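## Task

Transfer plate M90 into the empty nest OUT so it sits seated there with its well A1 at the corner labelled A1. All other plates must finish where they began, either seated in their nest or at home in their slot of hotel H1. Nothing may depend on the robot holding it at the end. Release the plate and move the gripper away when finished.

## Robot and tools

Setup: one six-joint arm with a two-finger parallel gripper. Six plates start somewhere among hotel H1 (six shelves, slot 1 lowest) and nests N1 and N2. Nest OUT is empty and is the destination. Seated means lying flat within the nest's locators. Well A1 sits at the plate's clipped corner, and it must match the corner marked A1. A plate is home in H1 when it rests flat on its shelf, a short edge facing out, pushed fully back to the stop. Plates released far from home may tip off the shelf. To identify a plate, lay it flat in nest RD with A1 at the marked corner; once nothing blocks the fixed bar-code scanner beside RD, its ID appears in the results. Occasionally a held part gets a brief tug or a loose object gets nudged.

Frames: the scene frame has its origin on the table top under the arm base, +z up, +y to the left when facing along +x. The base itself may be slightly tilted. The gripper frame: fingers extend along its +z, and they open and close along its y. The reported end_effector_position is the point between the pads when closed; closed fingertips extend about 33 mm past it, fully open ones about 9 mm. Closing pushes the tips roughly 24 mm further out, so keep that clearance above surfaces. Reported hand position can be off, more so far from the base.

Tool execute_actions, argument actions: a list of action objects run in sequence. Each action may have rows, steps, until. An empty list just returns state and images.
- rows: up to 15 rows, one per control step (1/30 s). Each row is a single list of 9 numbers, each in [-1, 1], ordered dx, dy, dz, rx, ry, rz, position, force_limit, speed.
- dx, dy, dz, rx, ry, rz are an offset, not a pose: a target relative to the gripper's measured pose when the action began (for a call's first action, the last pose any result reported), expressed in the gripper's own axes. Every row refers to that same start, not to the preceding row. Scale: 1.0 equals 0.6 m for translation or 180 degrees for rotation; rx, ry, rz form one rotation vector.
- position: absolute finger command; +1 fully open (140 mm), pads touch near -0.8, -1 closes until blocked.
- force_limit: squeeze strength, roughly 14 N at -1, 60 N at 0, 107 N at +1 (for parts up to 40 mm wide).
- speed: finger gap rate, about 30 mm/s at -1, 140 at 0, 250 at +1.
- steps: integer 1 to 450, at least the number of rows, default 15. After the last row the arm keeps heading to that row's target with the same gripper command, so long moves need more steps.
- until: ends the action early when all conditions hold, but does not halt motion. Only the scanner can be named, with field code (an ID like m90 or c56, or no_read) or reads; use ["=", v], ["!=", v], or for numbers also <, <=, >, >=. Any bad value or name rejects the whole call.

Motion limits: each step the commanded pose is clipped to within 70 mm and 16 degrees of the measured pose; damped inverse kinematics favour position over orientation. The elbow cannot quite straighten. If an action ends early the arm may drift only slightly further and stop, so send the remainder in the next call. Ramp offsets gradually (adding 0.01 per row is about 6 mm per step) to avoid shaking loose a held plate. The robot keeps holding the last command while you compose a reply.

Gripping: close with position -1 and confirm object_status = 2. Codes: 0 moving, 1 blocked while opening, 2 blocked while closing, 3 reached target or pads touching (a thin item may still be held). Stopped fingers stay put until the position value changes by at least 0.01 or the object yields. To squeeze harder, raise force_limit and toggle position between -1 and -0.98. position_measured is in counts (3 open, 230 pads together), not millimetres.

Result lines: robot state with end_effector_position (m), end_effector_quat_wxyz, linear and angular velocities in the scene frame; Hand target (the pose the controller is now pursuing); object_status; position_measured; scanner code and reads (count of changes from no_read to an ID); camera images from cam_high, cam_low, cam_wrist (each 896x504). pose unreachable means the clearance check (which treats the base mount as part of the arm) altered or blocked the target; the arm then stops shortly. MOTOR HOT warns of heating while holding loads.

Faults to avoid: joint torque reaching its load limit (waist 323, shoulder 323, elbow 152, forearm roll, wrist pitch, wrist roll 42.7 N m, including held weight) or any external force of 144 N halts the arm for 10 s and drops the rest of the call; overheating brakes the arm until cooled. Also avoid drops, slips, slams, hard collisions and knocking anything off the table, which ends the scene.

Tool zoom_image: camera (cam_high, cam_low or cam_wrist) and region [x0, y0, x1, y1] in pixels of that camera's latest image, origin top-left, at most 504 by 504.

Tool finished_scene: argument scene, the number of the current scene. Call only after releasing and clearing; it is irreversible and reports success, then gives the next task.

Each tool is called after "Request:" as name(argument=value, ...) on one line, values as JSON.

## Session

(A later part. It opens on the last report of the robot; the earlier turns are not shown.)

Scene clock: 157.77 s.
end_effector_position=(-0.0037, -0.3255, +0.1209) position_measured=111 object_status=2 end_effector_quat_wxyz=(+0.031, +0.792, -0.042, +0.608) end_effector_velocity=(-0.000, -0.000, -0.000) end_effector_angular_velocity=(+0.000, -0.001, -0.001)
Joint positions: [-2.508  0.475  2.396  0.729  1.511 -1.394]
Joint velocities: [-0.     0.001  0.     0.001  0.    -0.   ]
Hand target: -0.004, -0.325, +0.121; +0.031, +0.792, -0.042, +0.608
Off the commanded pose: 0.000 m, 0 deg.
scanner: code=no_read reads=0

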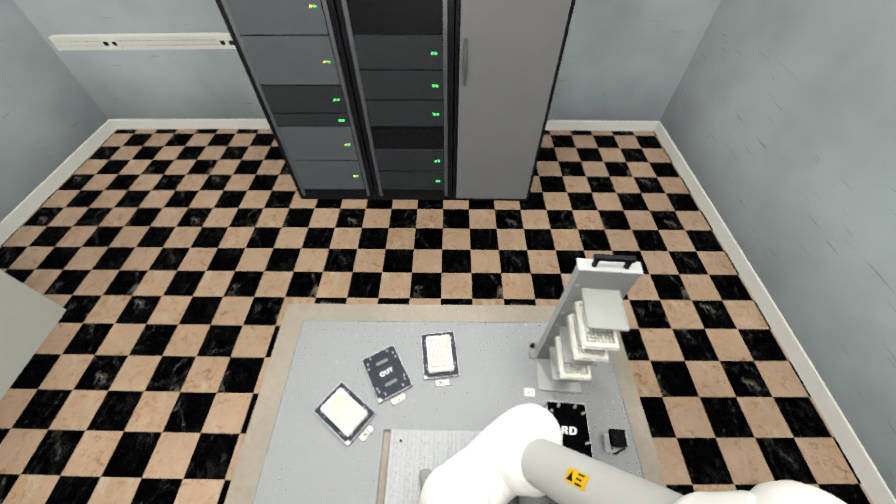

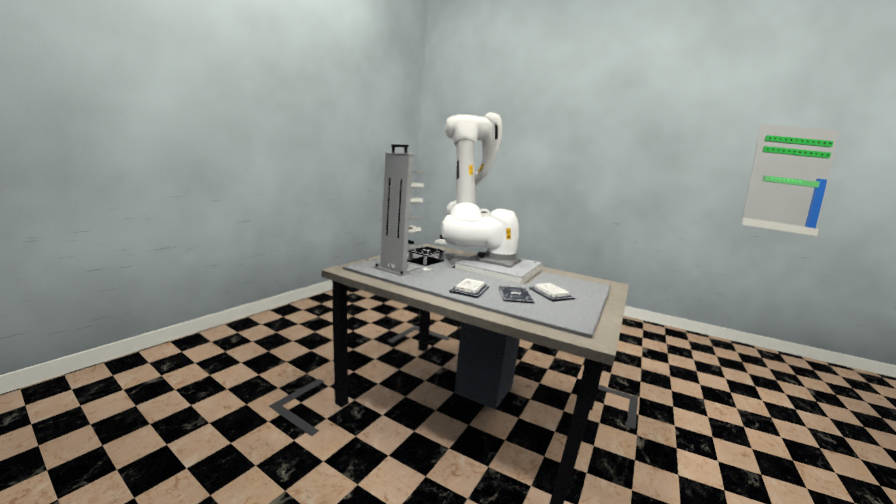

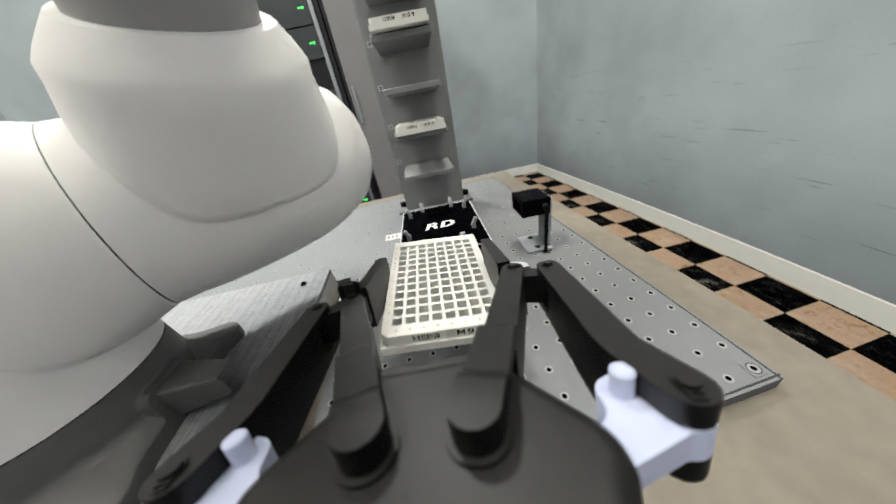

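Request:
execute_actions(actions=[{"rows":[[-0.003,0.004,-0.005,0,0,0,-1,0,-0.7],[-0.008,0.01,-0.012,0,0,0,-1,0,-0.7],[-0.015,0.018,-0.02,0,0,0,-1,0,-0.7],[-0.025,0.026,-0.026,0,0,0,-1,0,-0.7],[-0.037,0.034,-0.03,0,0,0,-1,0,-0.7],[-0.05,0.042,-0.031,0,0,0,-1,0,-0.7],[-0.063,0.05,-0.028,0,0,0,-1,0,-0.7],[-0.076,0.05,-0.024,0,0,0,-1,0,-0.7],[-0.089,0.05,-0.021,0,0,0,-1,0,-0.7],[-0.102,0.05,-0.017,0,0,0,-1,0,-0.7],[-0.115,0.05,-0.014,0,0,0,-1,0,-0.7],[-0.126,0.05,-0.011,0,0,0,-1,0,-0.7],[-0.1336,0.05,-0.009,0,0,0,-1,0,-0.7]],"steps":30}])

Request:
zoom_image(camera="cam_low", region=[400, 215, 490, 275])

Scene clock: 170.17 s.
end_effector_position=(-0.0327, -0.3524, +0.0449) position_measured=111 object_status=2 end_effector_quat_wxyz=(+0.031, +0.792, -0.042, +0.608) end_effector_velocity=(+0.000, +0.000, +0.000) end_effector_angular_velocity=(+0.001, -0.000, -0.001)
Joint positions: [-2.499  0.663  2.314  0.746  1.431 -1.465]
Joint velocities: [ 0.    -0.     0.001  0.001 -0.     0.   ]
Hand target: -0.033, -0.352, +0.045; +0.031, +0.792, -0.042, +0.608
Off the commanded pose: 0.000 m, 0 deg.
scanner: code=no_read reads=0

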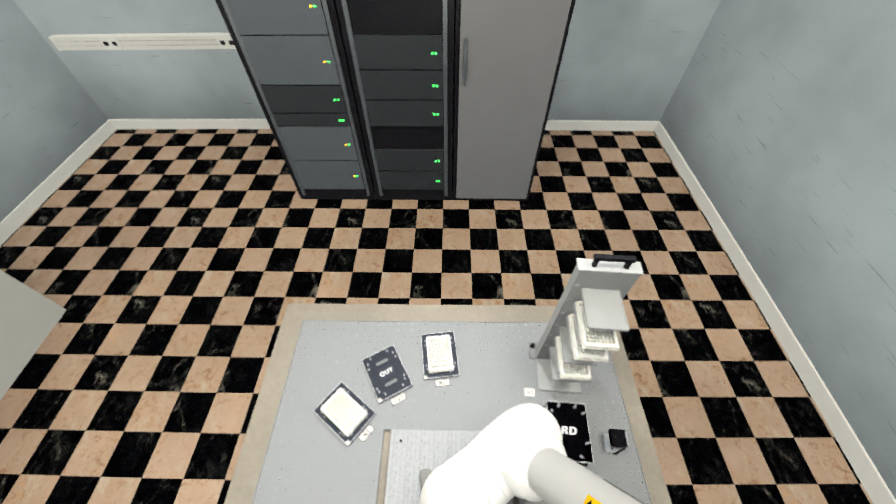

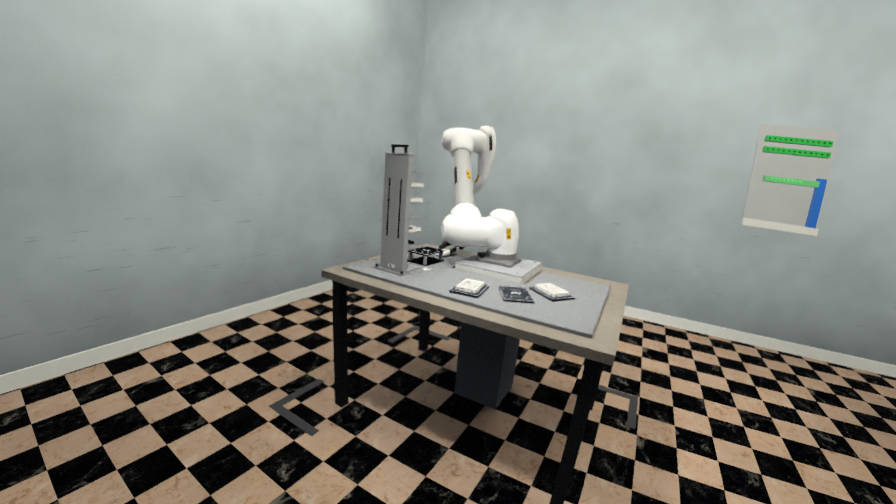

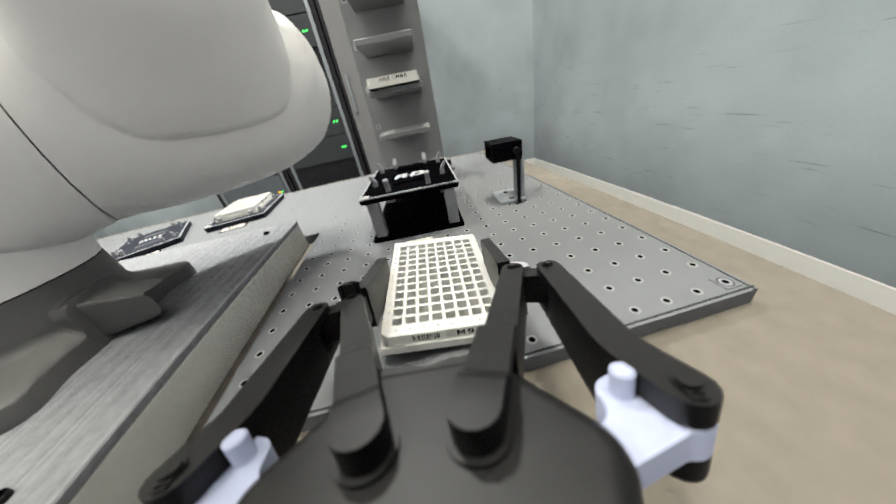

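Region (400, 215, 490, 275) of cam_low's 896x504 image, scaled by 5.600, with more detail than that image has.

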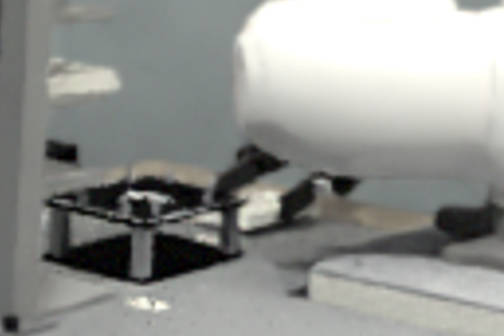

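Request:
execute_actions(actions=[{"rows":[[-0.001,0,0.002,0,0,0,-1,0,-0.7],[-0.002,0,0.005,0,0,0,-1,0,-0.7],[-0.004,0,0.008,0,0,0,-1,0,-0.7],[-0.006,0,0.011,0,0,0,-1,0,-0.7],[-0.008,0,0.013,0,0,0,-1,0,-0.7],[-0.010,0,0.0135,0,0,0,-1,0,-0.7],[-0.012,0,0.014,0,0,0,-1,0,-0.7]],"steps":20}])

Request:
zoom_image(camera="cam_low", region=[425, 235, 470, 265])

Request:
zoom_image(camera="cam_wrist", region=[340, 210, 540, 380])

Scene clock: 174.57 s.
end_effector_position=(-0.0264, -0.3531, +0.0358) position_measured=111 object_status=2 end_effector_quat_wxyz=(+0.031, +0.792, -0.042, +0.608) end_effector_velocity=(-0.001, -0.001, -0.000) end_effector_angular_velocity=(-0.001, +0.002, -0.001)
Joint positions: [-2.489  0.682  2.319  0.758  1.413 -1.48 ]
Joint velocities: [-0.001 -0.    -0.001  0.    -0.     0.   ]
Hand target: -0.026, -0.353, +0.036; +0.031, +0.792, -0.042, +0.608
Off the commanded pose: 0.000 m, 0 deg.
scanner: code=no_read reads=0

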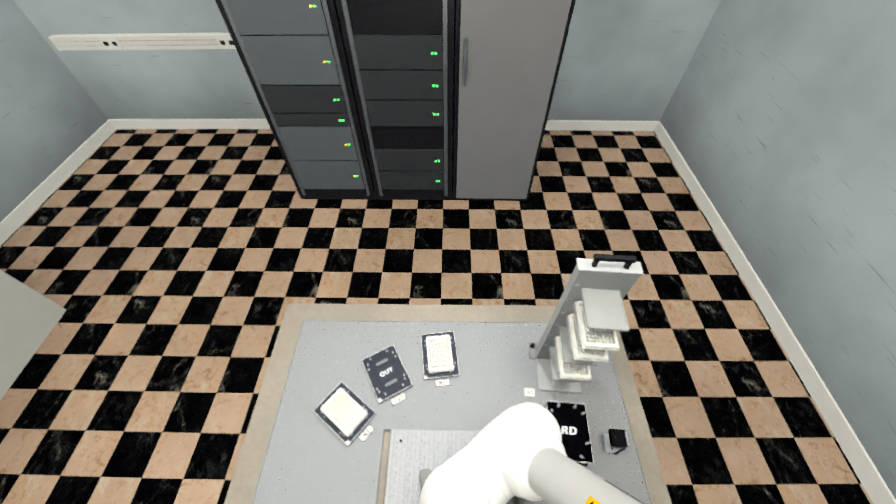

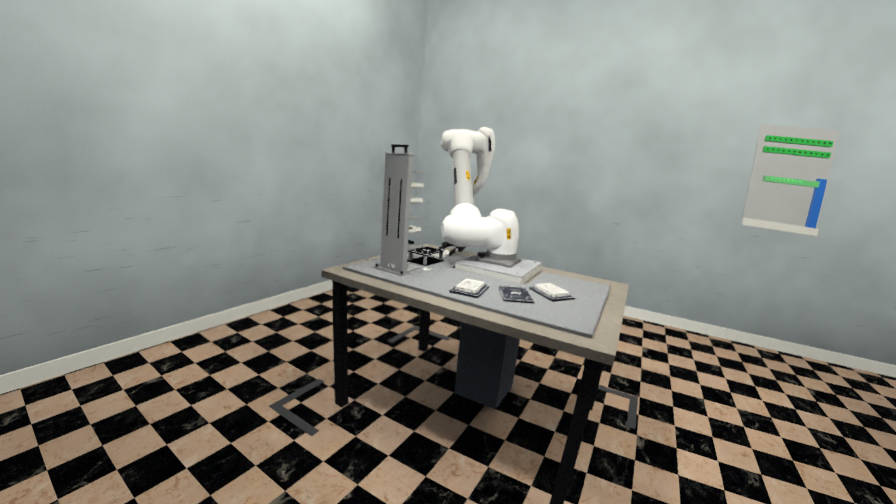

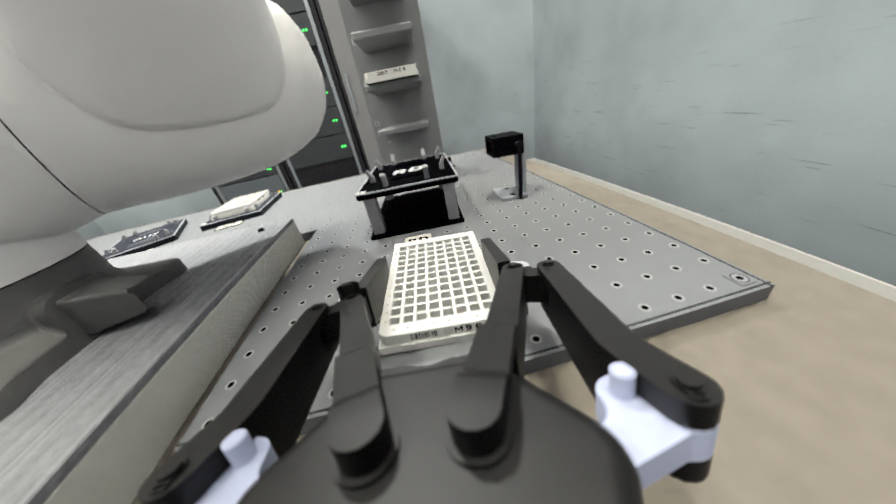

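Region (425, 235, 470, 265) of cam_low's 896x504 image, scaled by 11.200, with more detail than that image has.

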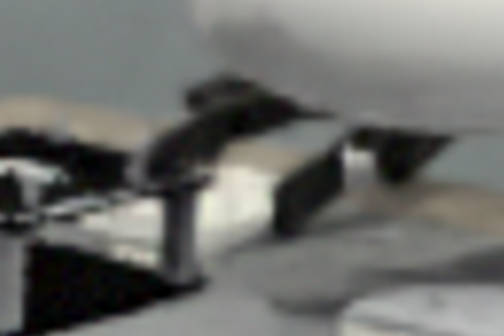

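Region (340, 210, 540, 380) of cam_wrist's 896x504 image, scaled by 2.520, with more detail than that image has; it fills the top 428 rows of this view, and the rest is white.

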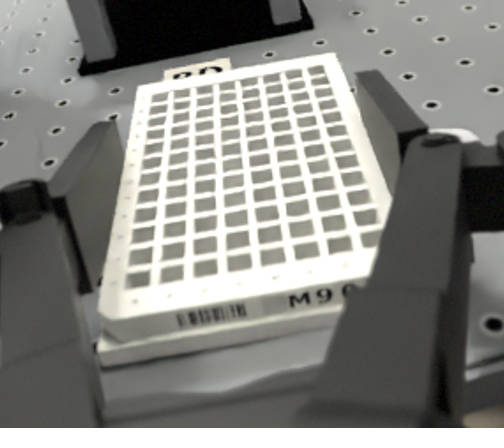

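Request:
execute_actions(actions=[{"rows":[[0.003,0,-0.001,0,0,0,-1,0,-0.7],[0.003,0,-0.001,0,0,0,-1,0,-0.7],[0.003,0,-0.001,0,0,0,-1,0,-0.7],[0.003,0,-0.001,0,0,0,0.5,0,0]],"steps":14},{"rows":[[0.01,0,0,0,-0.01,0,0.5,0,0],[0.02,0,0,0,-0.03,0,0.5,0,0],[0.03,0,0,0,-0.06,0,0.5,0,0],[0.04,0,0.005,0,-0.09,0,0.5,0,0],[0.05,0,0.01,0,-0.12,0,0.5,0,0],[0.06,0,0.015,0,-0.15,0,0.5,0,0],[0.066,0,0.02,0,-0.18,0,0.5,0,0],[0.066,0,0.025,0,-0.21,0,0.5,0,0],[0.066,0,0.03,0,-0.24,0,0.5,0,0],[0.066,0,0.034,0,-0.27,0,0.5,0,0],[0.066,0,0.034,0,-0.30,0,0.5,0,0],[0.066,0,0.034,0,-0.33,0,0.5,0,0],[0.066,0,0.034,0,-0.36,0,0.5,0,0],[0.066,0,0.034,0,-0.39,0,0.5,0,0],[0.066,0,0.034,0,-0.4167,0,0.5,0,0]],"steps":55}])

Scene clock: 182.93 s.
end_effector_position=(+0.0025, -0.3565, +0.0703) position_measured=66 object_status=3 end_effector_quat_wxyz=(-0.001, +0.999, -0.053, -0.000) end_effector_velocity=(+0.000, +0.001, -0.001) end_effector_angular_velocity=(+0.002, -0.000, -0.000)
Joint positions: [-1.681 -0.047  2.44   0.002  0.74   0.012]
Joint velocities: [-0.     0.001  0.001 -0.     0.    -0.   ]
Hand target: +0.002, -0.357, +0.070; -0.001, +0.999, -0.053, -0.000
Off the commanded pose: 0.001 m, 0 deg.
scanner: code=no_read reads=0

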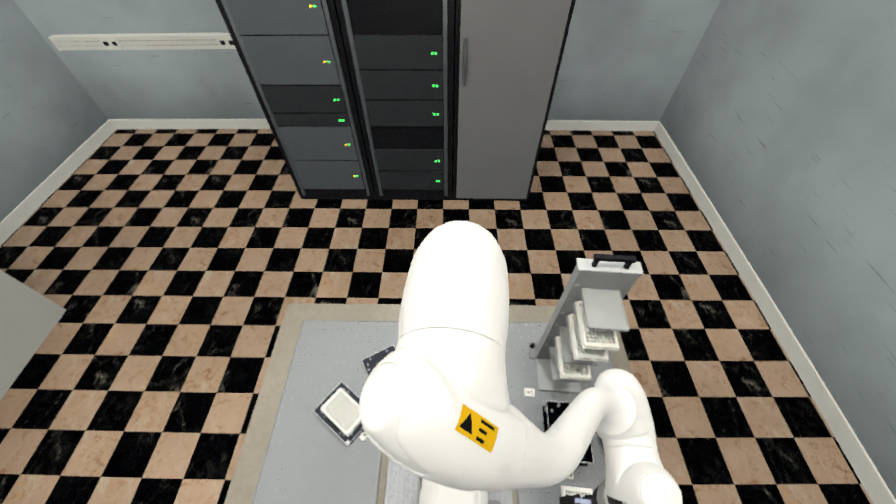

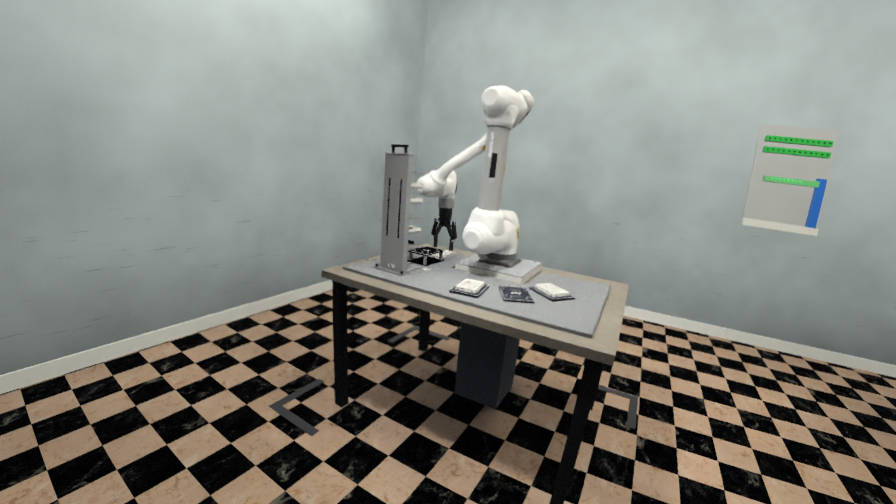

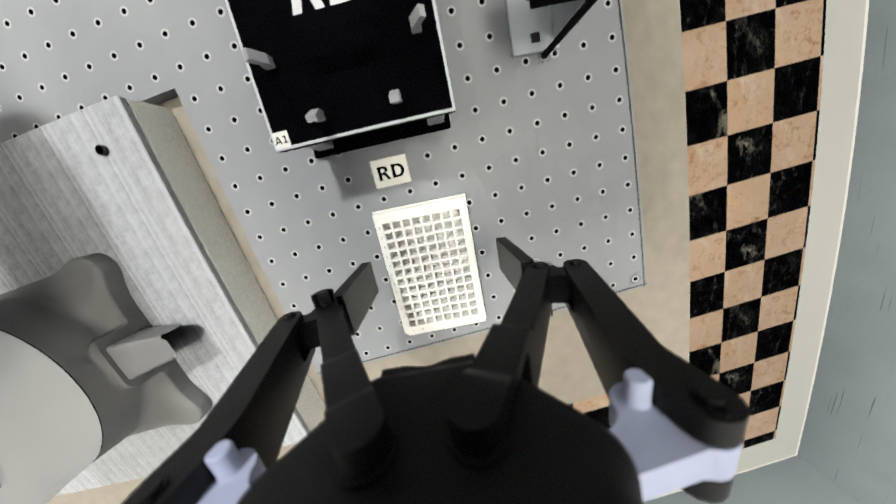

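Request:
execute_actions(actions=[{"rows":[[-0.003,-0.002,0.005,0,0,0,0.5,0,0],[-0.006,-0.004,0.012,0,0,0,0.5,0,0],[-0.009,-0.006,0.02,0,0,0,0.5,0,0],[-0.012,-0.006,0.028,0,0,0,0.5,0,0],[-0.012,-0.006,0.035,0,0,0,0.5,0,0],[-0.012,-0.006,0.040,0,0,0,0.5,0,0],[-0.012,-0.006,0.040,0,0,0,0.35,0,0]],"steps":18}])

Request:
zoom_image(camera="cam_wrist", region=[320, 170, 560, 370])

Request:
zoom_image(camera="cam_low", region=[425, 230, 470, 265])

Scene clock: 187.30 s.
end_effector_position=(-0.0043, -0.3521, +0.0464) position_measured=85 object_status=0 end_effector_quat_wxyz=(-0.001, +0.999, -0.053, -0.000) end_effector_velocity=(+0.000, +0.000, -0.000) end_effector_angular_velocity=(+0.001, -0.001, -0.003)
Joint positions: [-1.701 -0.008  2.468  0.003  0.672 -0.009]
Joint velocities: [-0.     0.001  0.     0.001 -0.     0.002]
Hand target: -0.004, -0.352, +0.046; -0.001, +0.999, -0.053, -0.000
Off the commanded pose: 0.000 m, 0 deg.
scanner: code=no_read reads=0

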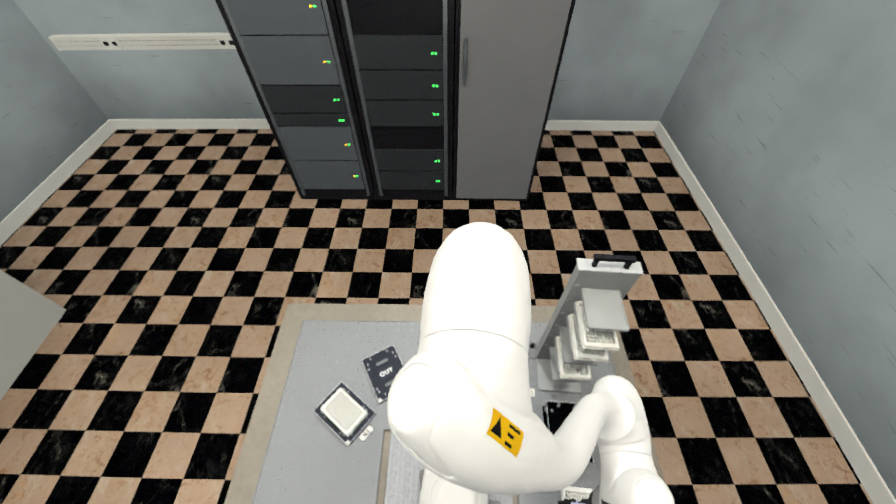

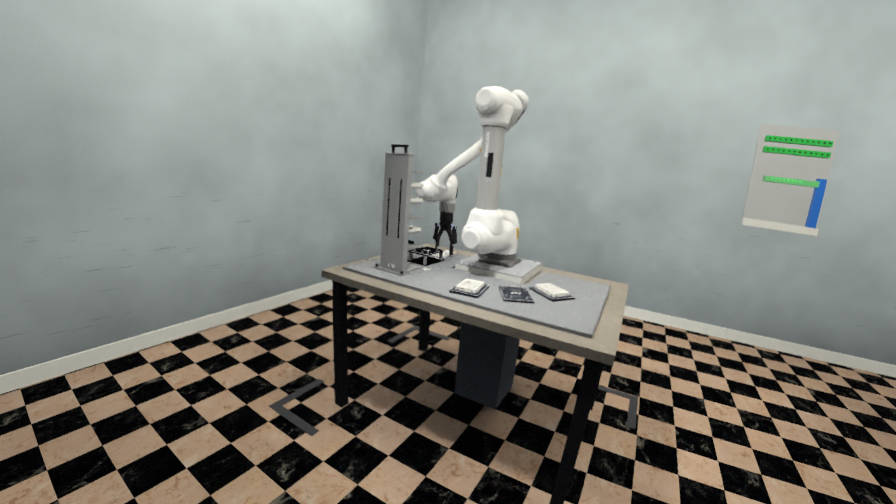

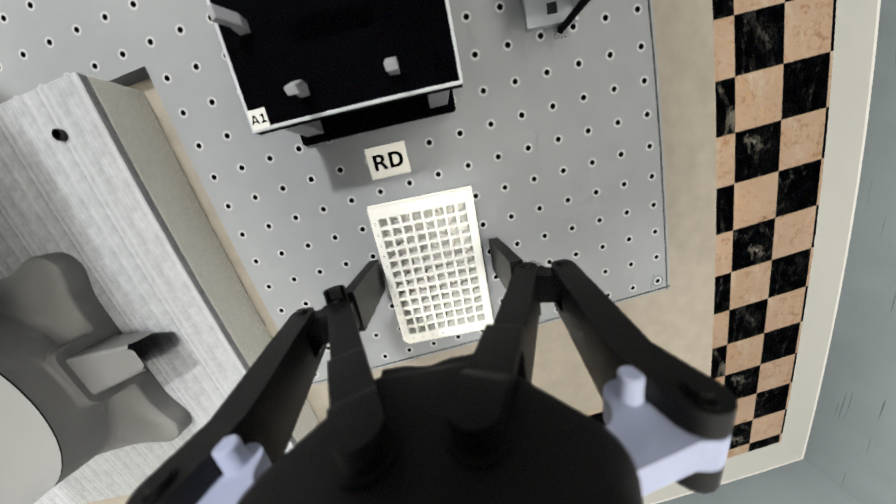

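Region (320, 170, 560, 370) of cam_wrist's 896x504 image, scaled by 2.100, with more detail than that image has.

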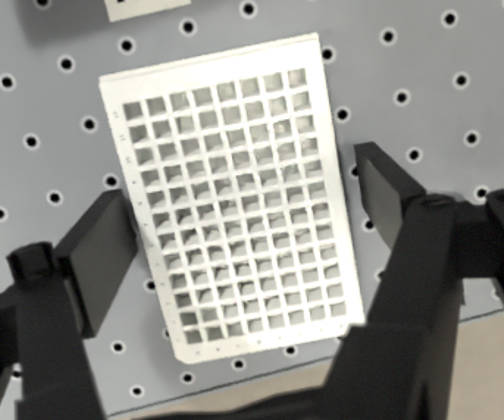

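Region (425, 230, 470, 265) of cam_low's 896x504 image, scaled by 11.200, with more detail than that image has.

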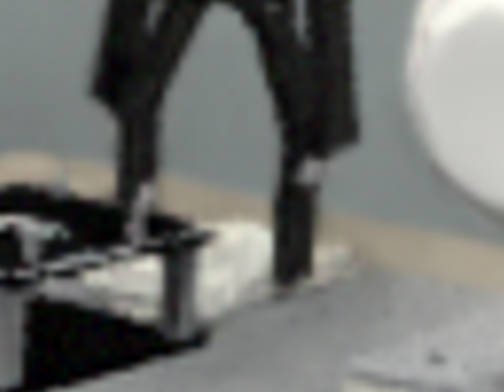

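Request:
execute_actions(actions=[{"rows":[[-0.003,-0.002,0.003,0,0,0,0.35,0,0],[-0.006,-0.003,0.005,0,0,0,0.35,0,0],[-0.006,-0.003,0.005,0,0,0,0.35,0,0],[-0.006,-0.003,0.005,0,0,0,0.35,0,0],[-0.006,-0.003,0.005,0,0,0,0.35,0,0],[-0.006,-0.003,0.005,0,0,0,0.35,0,0],[-0.006,-0.003,0.005,0,0,0,-1,0,-0.7]],"steps":24}])

Request:
zoom_image(camera="cam_low", region=[425, 230, 470, 265])

Scene clock: 191.17 s.
end_effector_position=(-0.0076, -0.3499, +0.0434) position_measured=109 object_status=2 end_effector_quat_wxyz=(-0.001, +0.999, -0.053, -0.000) end_effector_velocity=(-0.000, -0.001, +0.001) end_effector_angular_velocity=(-0.002, +0.000, -0.001)
Joint positions: [-1.712 -0.005  2.474  0.003  0.664 -0.019]
Joint velocities: [-0.001 -0.001 -0.001 -0.     0.     0.001]
Hand target: -0.008, -0.350, +0.043; -0.001, +0.999, -0.053, -0.000
Off the commanded pose: 0.000 m, 0 deg.
scanner: code=no_read reads=0

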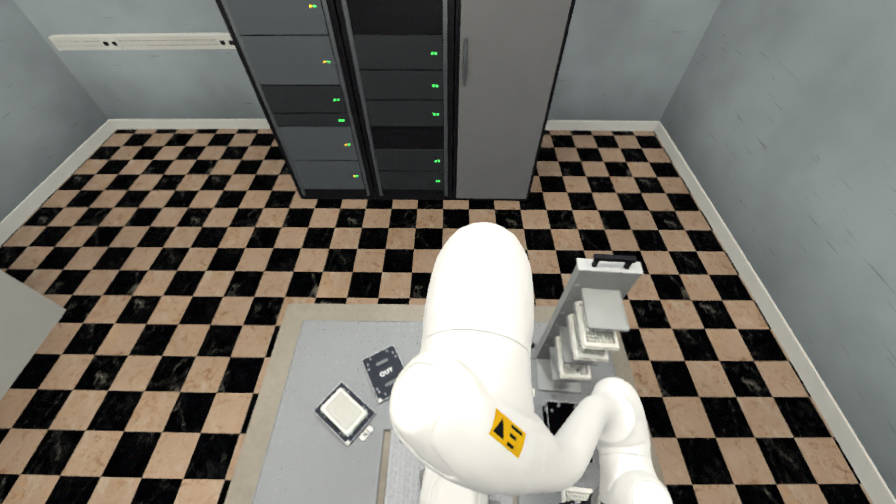

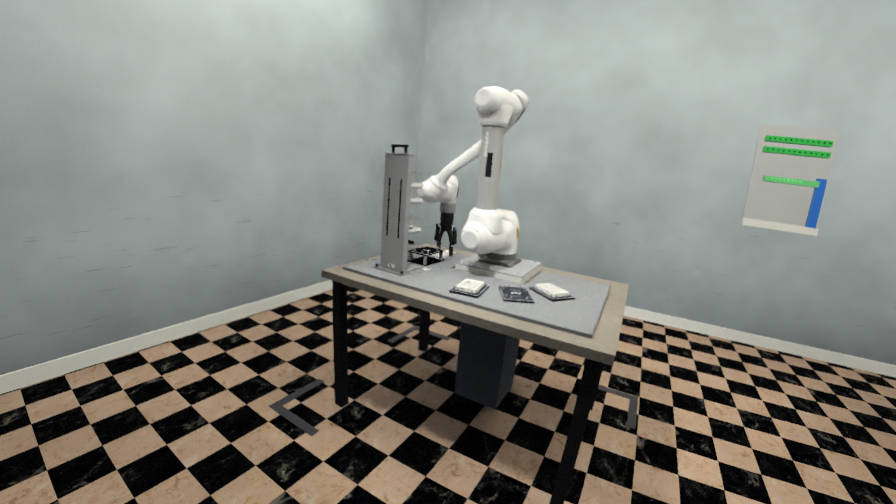

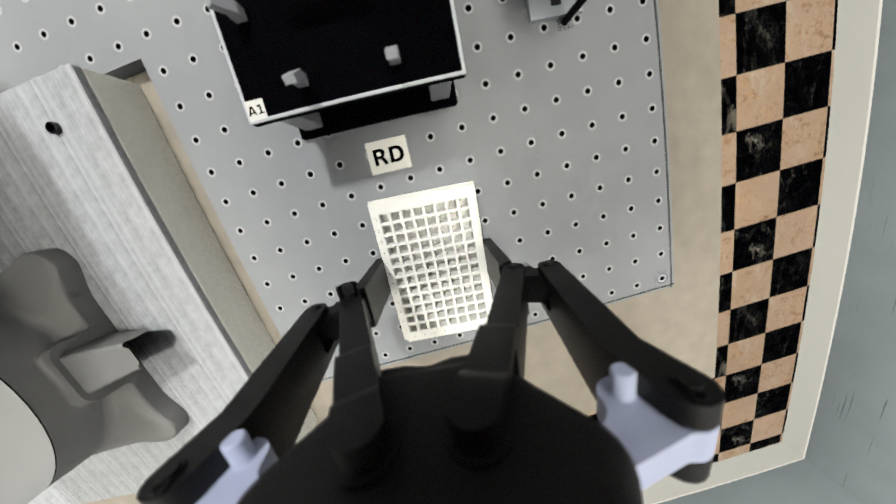

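Region (425, 230, 470, 265) of cam_low's 896x504 image, scaled by 11.200, with more detail than that image has.

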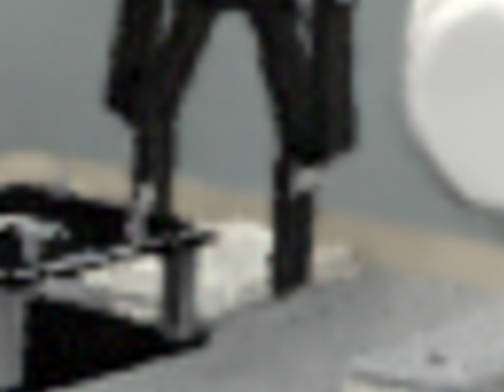

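Request:
execute_actions(actions=[{"rows":[[0,0,-0.006,0,0,0,-1,0,-0.7],[0,0,-0.016,0,0,0,-1,0,-0.7],[0,0,-0.03,0,0,0,-1,0,-0.7],[0,0,-0.048,0,0,0,-1,0,-0.7],[0,0,-0.067,0,0,0,-1,0,-0.7],[0,0,-0.086,0,0,0,-1,0,-0.7],[0,0,-0.105,0,0,0,-1,0,-0.7],[0,0,-0.124,0,0,0,-1,0,-0.7],[0,0,-0.143,0,0,0,-1,0,-0.7],[0,0,-0.162,0,0,0,-1,0,-0.7],[0,0,-0.181,0,0,0,-1,0,-0.7],[0,0,-0.2,0,0,0,-1,0,-0.7],[0,0,-0.22,0,0,0,-1,0,-0.7],[0,0,-0.24,0,0,0,-1,0,-0.7],[0,0,-0.26,0,0,0,-1,0,-0.7]],"steps":22},{"rows":[[0.008,-0.005,0,0,0,0,-1,0,-0.7],[0.022,-0.014,0,0,0,0,-1,0,-0.7],[0.04,-0.026,0,0,0,0,-1,0,-0.7],[0.06,-0.04,0,0,0,0,-1,0,-0.7],[0.08,-0.054,0,0,0,0,-1,0,-0.7],[0.10,-0.068,0,0,0,0,-1,0,-0.7],[0.12,-0.082,0,0,0,0,-1,0,-0.7],[0.14,-0.096,0,0,0,0,-1,0,-0.7],[0.16,-0.11,0,0,0,0,-1,0,-0.7],[0.18,-0.125,0,0,0,0,-1,0,-0.7],[0.2,-0.14,0,0,0,0,-1,0,-0.7],[0.22,-0.155,0,0,0,0,-1,0,-0.7],[0.24,-0.17,0,0,0,0,-1,0,-0.7],[0.26,-0.185,0,0,0,0,-1,0,-0.7],[0.277,-0.197,0,0,0,0,-1,0,-0.7]],"steps":24},{"rows":[[0.008,-0.012,0,0,0,0,-1,0,-0.7],[0.018,-0.028,0,0,0,0,-1,0,-0.7],[0.03,-0.047,0,0,0,0,-1,0,-0.7],[0.042,-0.067,0,0,0,0,-1,0,-0.7],[0.054,-0.087,0,0,0,0,-1,0,-0.7],[0.066,-0.107,0,0,0,0,-1,0,-0.7],[0.078,-0.127,0,0,0,0,-1,0,-0.7],[0.09,-0.147,0,0,0,0,-1,0,-0.7],[0.102,-0.167,0,0,0,0,-1,0,-0.7],[0.114,-0.187,0,0,0,0,-1,0,-0.7],[0.126,-0.207,0,0,0,0,-1,0,-0.7],[0.138,-0.227,0,0,0,0,-1,0,-0.7],[0.15,-0.247,0,0,0,0,-1,0,-0.7],[0.162,-0.267,0,0,0,0,-1,0,-0.7],[0.17,-0.286,0,0,0,0,-1,0,-0.7]],"steps":28}])

Scene clock: 203.97 s.
end_effector_position=(+0.2889, -0.0909, +0.2003) position_measured=109 object_status=2 end_effector_quat_wxyz=(-0.001, +0.999, -0.052, +0.002) end_effector_velocity=(-0.000, +0.000, -0.000) end_effector_angular_velocity=(-0.001, +0.001, -0.001)
Joint positions: [-0.425 -0.333  2.365 -0.007  1.102  1.272]
Joint velocities: [ 0.002  0.     0.    -0.002 -0.     0.004]
Hand target: +0.289, -0.091, +0.200; -0.001, +0.999, -0.052, +0.001
Off the commanded pose: 0.001 m, 0 deg.
scanner: code=no_read reads=0

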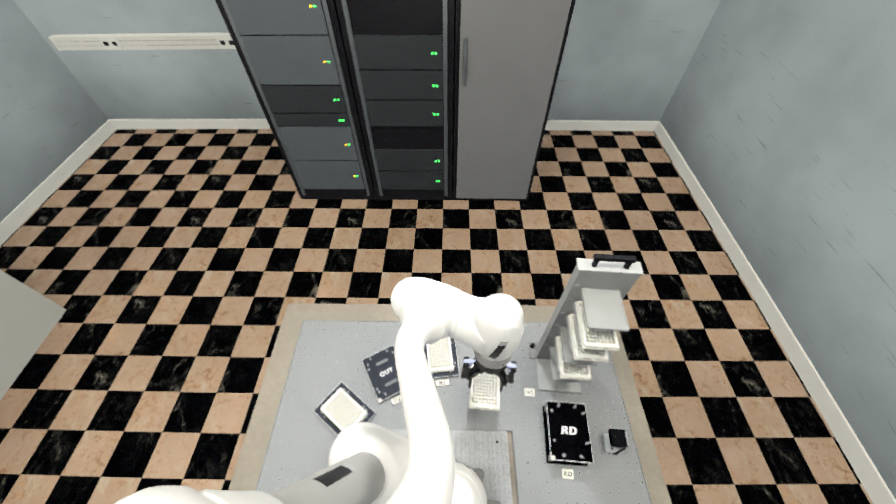

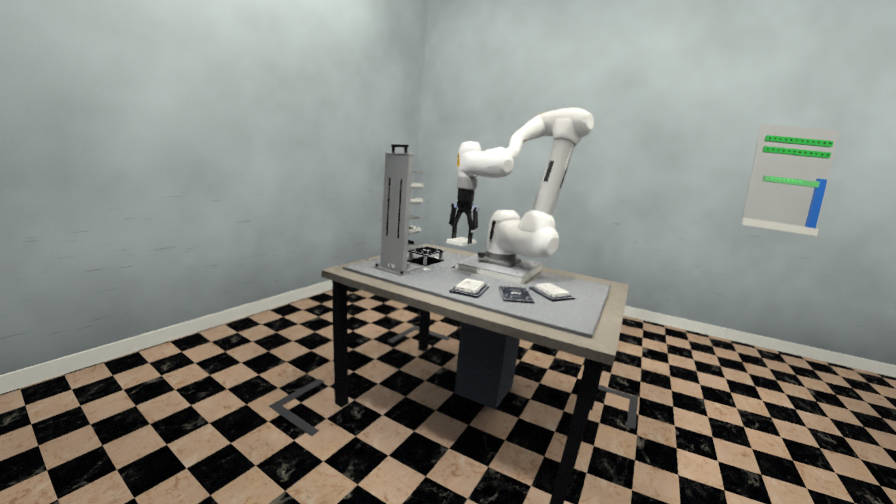

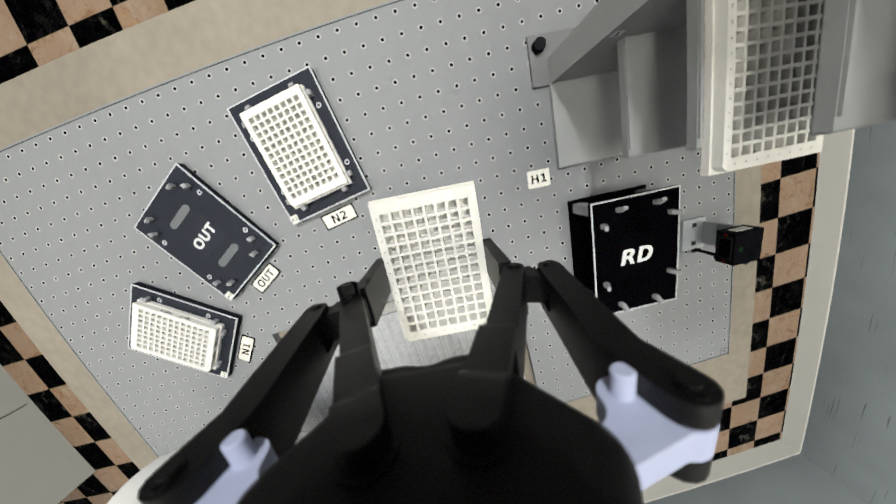

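Request:
execute_actions(actions=[{"rows":[[0.001,-0.008,0.002,0,0,0,-1,0,-0.7],[0.004,-0.02,0.005,0,0,0,-1,0,-0.7],[0.007,-0.036,0.009,0,0,0,-1,0,-0.7],[0.01,-0.054,0.013,0,0,0,-1,0,-0.7],[0.013,-0.072,0.017,0,0,0,-1,0,-0.7],[0.016,-0.09,0.021,0,0,0,-1,0,-0.7],[0.019,-0.108,0.026,0,0,0,-1,0,-0.7],[0.022,-0.126,0.03,0,0,0,-1,0,-0.7],[0.026,-0.144,0.034,0,0,0,-1,0,-0.7],[0.029,-0.162,0.039,0,0,0,-1,0,-0.7],[0.032,-0.18,0.043,0,0,0,-1,0,-0.7],[0.035,-0.198,0.047,0,0,0,-1,0,-0.7],[0.038,-0.216,0.052,0,0,0,-1,0,-0.7],[0.042,-0.234,0.056,0,0,0,-1,0,-0.7],[0.045,-0.25,0.06,0,0,0,-1,0,-0.7]],"steps":22},{"rows":[[0.002,-0.012,0.006,0,0,-0.01,-1,0,-0.7],[0.005,-0.028,0.014,0,0,-0.022,-1,0,-0.7],[0.008,-0.046,0.023,0,0,-0.036,-1,0,-0.7],[0.011,-0.064,0.032,0,0,-0.05,-1,0,-0.7],[0.015,-0.082,0.042,0,0,-0.064,-1,0,-0.7],[0.018,-0.1,0.051,0,0,-0.078,-1,0,-0.7],[0.021,-0.118,0.06,0,0,-0.092,-1,0,-0.7],[0.024,-0.136,0.07,0,0,-0.106,-1,0,-0.7],[0.028,-0.154,0.079,0,0,-0.12,-1,0,-0.7],[0.031,-0.172,0.088,0,0,-0.134,-1,0,-0.7],[0.034,-0.19,0.098,0,0,-0.148,-1,0,-0.7],[0.037,-0.208,0.107,0,0,-0.162,-1,0,-0.7],[0.04,-0.226,0.116,0,0,-0.176,-1,0,-0.7],[0.043,-0.242,0.125,0,0,-0.19,-1,0,-0.7],[0.046,-0.255,0.132,0,0,-0.2,-1,0,-0.7]],"steps":28}])

Request:
zoom_image(camera="cam_wrist", region=[310, 140, 560, 370])

Scene clock: 213.30 s.
end_effector_position=(+0.3753, +0.2050, +0.0868) position_measured=109 object_status=2 end_effector_quat_wxyz=(-0.001, +0.966, +0.259, +0.003) end_effector_velocity=(-0.000, +0.000, -0.000) end_effector_angular_velocity=(+0.000, +0.000, -0.001)
Joint positions: [ 0.409  0.055  2.31  -0.014  0.775  1.483]
Joint velocities: [ 0.     0.     0.     0.001 -0.     0.001]
Hand target: +0.375, +0.205, +0.087; -0.001, +0.966, +0.259, +0.003
Off the commanded pose: 0.000 m, 0 deg.
scanner: code=no_read reads=0

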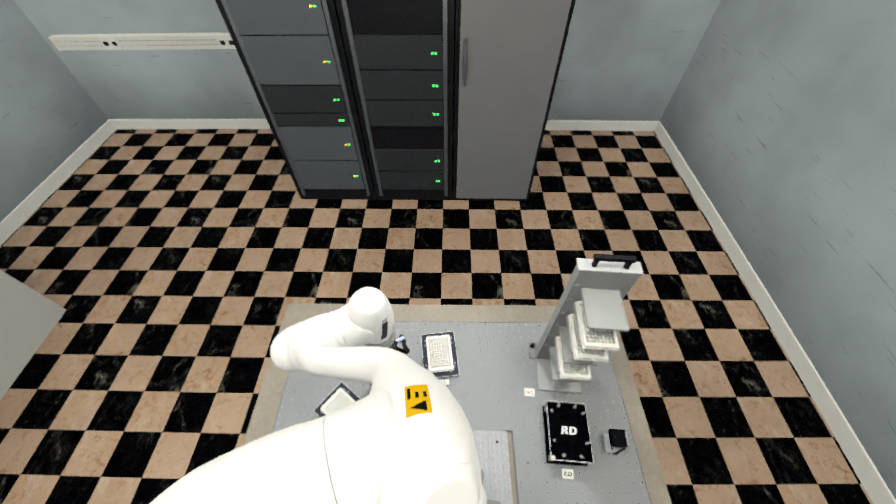

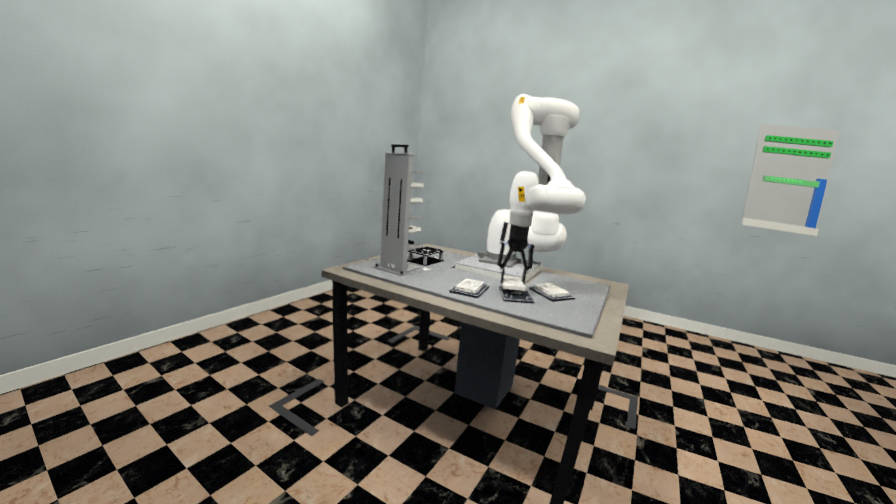

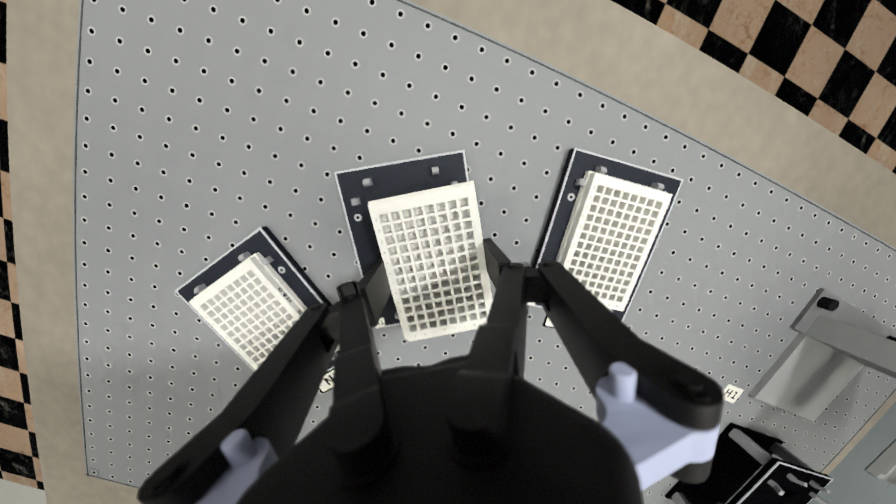

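Region (310, 140, 560, 370) of cam_wrist's 896x504 image, scaled by 2.016, with more detail than that image has; it fills the top 464 rows of this view, and the rest is white.

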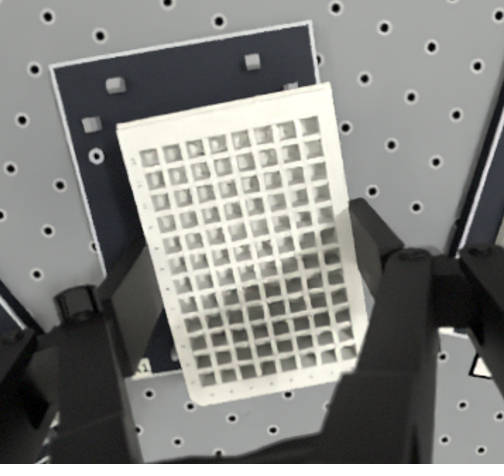

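Request:
execute_actions(actions=[{"rows":[[0.003,-0.005,0.003,0,0,0.002,-1,0,-0.7],[0.006,-0.012,0.008,0,0,0.004,-1,0,-0.7],[0.01,-0.019,0.013,0,0,0.006,-1,0,-0.7],[0.014,-0.026,0.018,0,0,0.008,-1,0,-0.7],[0.017,-0.032,0.023,0,0,0.008,-1,0,-0.7],[0.017,-0.032,0.028,0,0,0.008,-1,0,-0.7]],"steps":18}])

Request:
zoom_image(camera="cam_wrist", region=[330, 140, 530, 260])

Request:
zoom_image(camera="cam_low", region=[485, 265, 550, 310])

Scene clock: 219.80 s.
end_effector_position=(+0.3746, +0.2268, +0.0702) position_measured=109 object_status=2 end_effector_quat_wxyz=(-0.001, +0.969, +0.247, +0.003) end_effector_velocity=(-0.000, +0.001, +0.000) end_effector_angular_velocity=(+0.000, -0.000, +0.002)
Joint positions: [ 0.455  0.097  2.306 -0.014  0.736  1.555]
Joint velocities: [ 0.002 -0.    -0.     0.    -0.    -0.001]
Hand target: +0.375, +0.227, +0.070; -0.001, +0.969, +0.247, +0.003
Off the commanded pose: 0.000 m, 0 deg.
scanner: code=no_read reads=0

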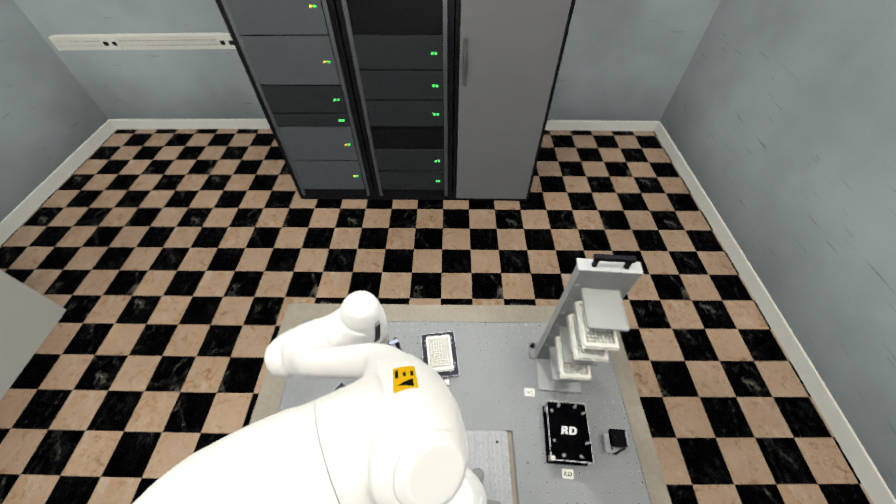

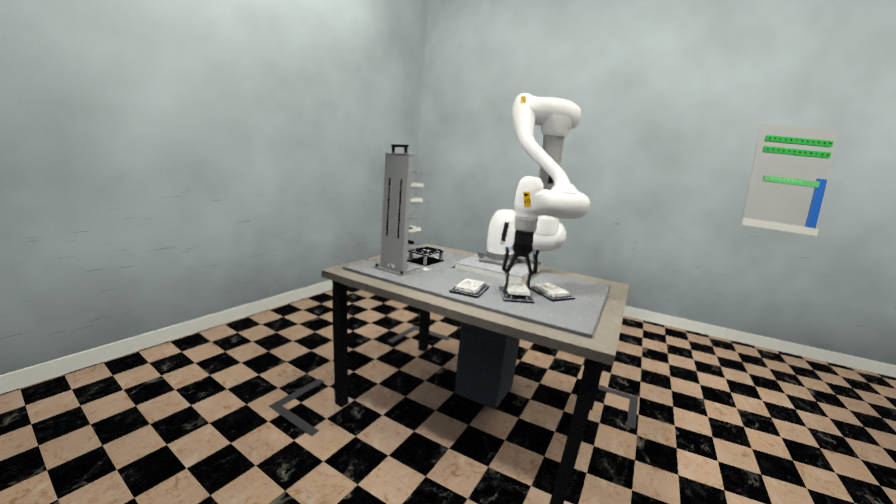

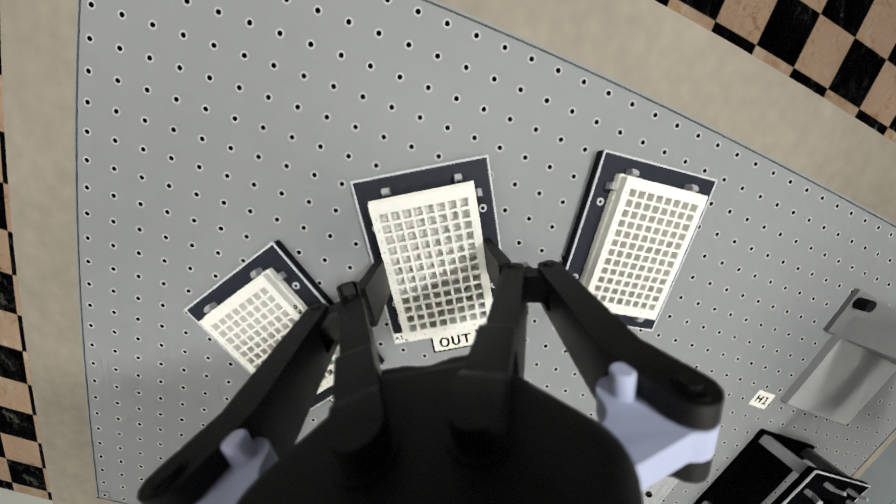

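Region (330, 140, 530, 260) of cam_wrist's 896x504 image, scaled by 2.520, with more detail than that image has; it fills the top 302 rows of this view, and the rest is white.

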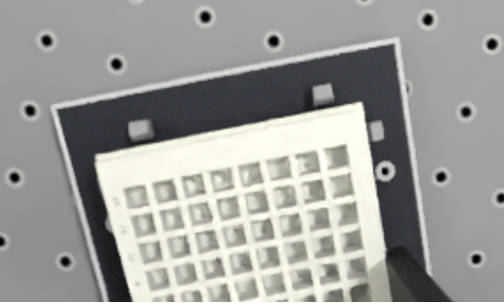

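Region (485, 265, 550, 310) of cam_low's 896x504 image, scaled by 7.754, with more detail than that image has; it fills the top 349 rows of this view, and the rest is white.

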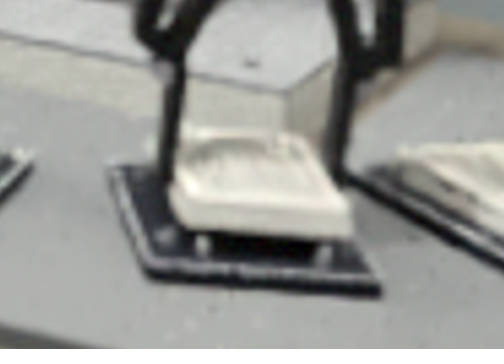

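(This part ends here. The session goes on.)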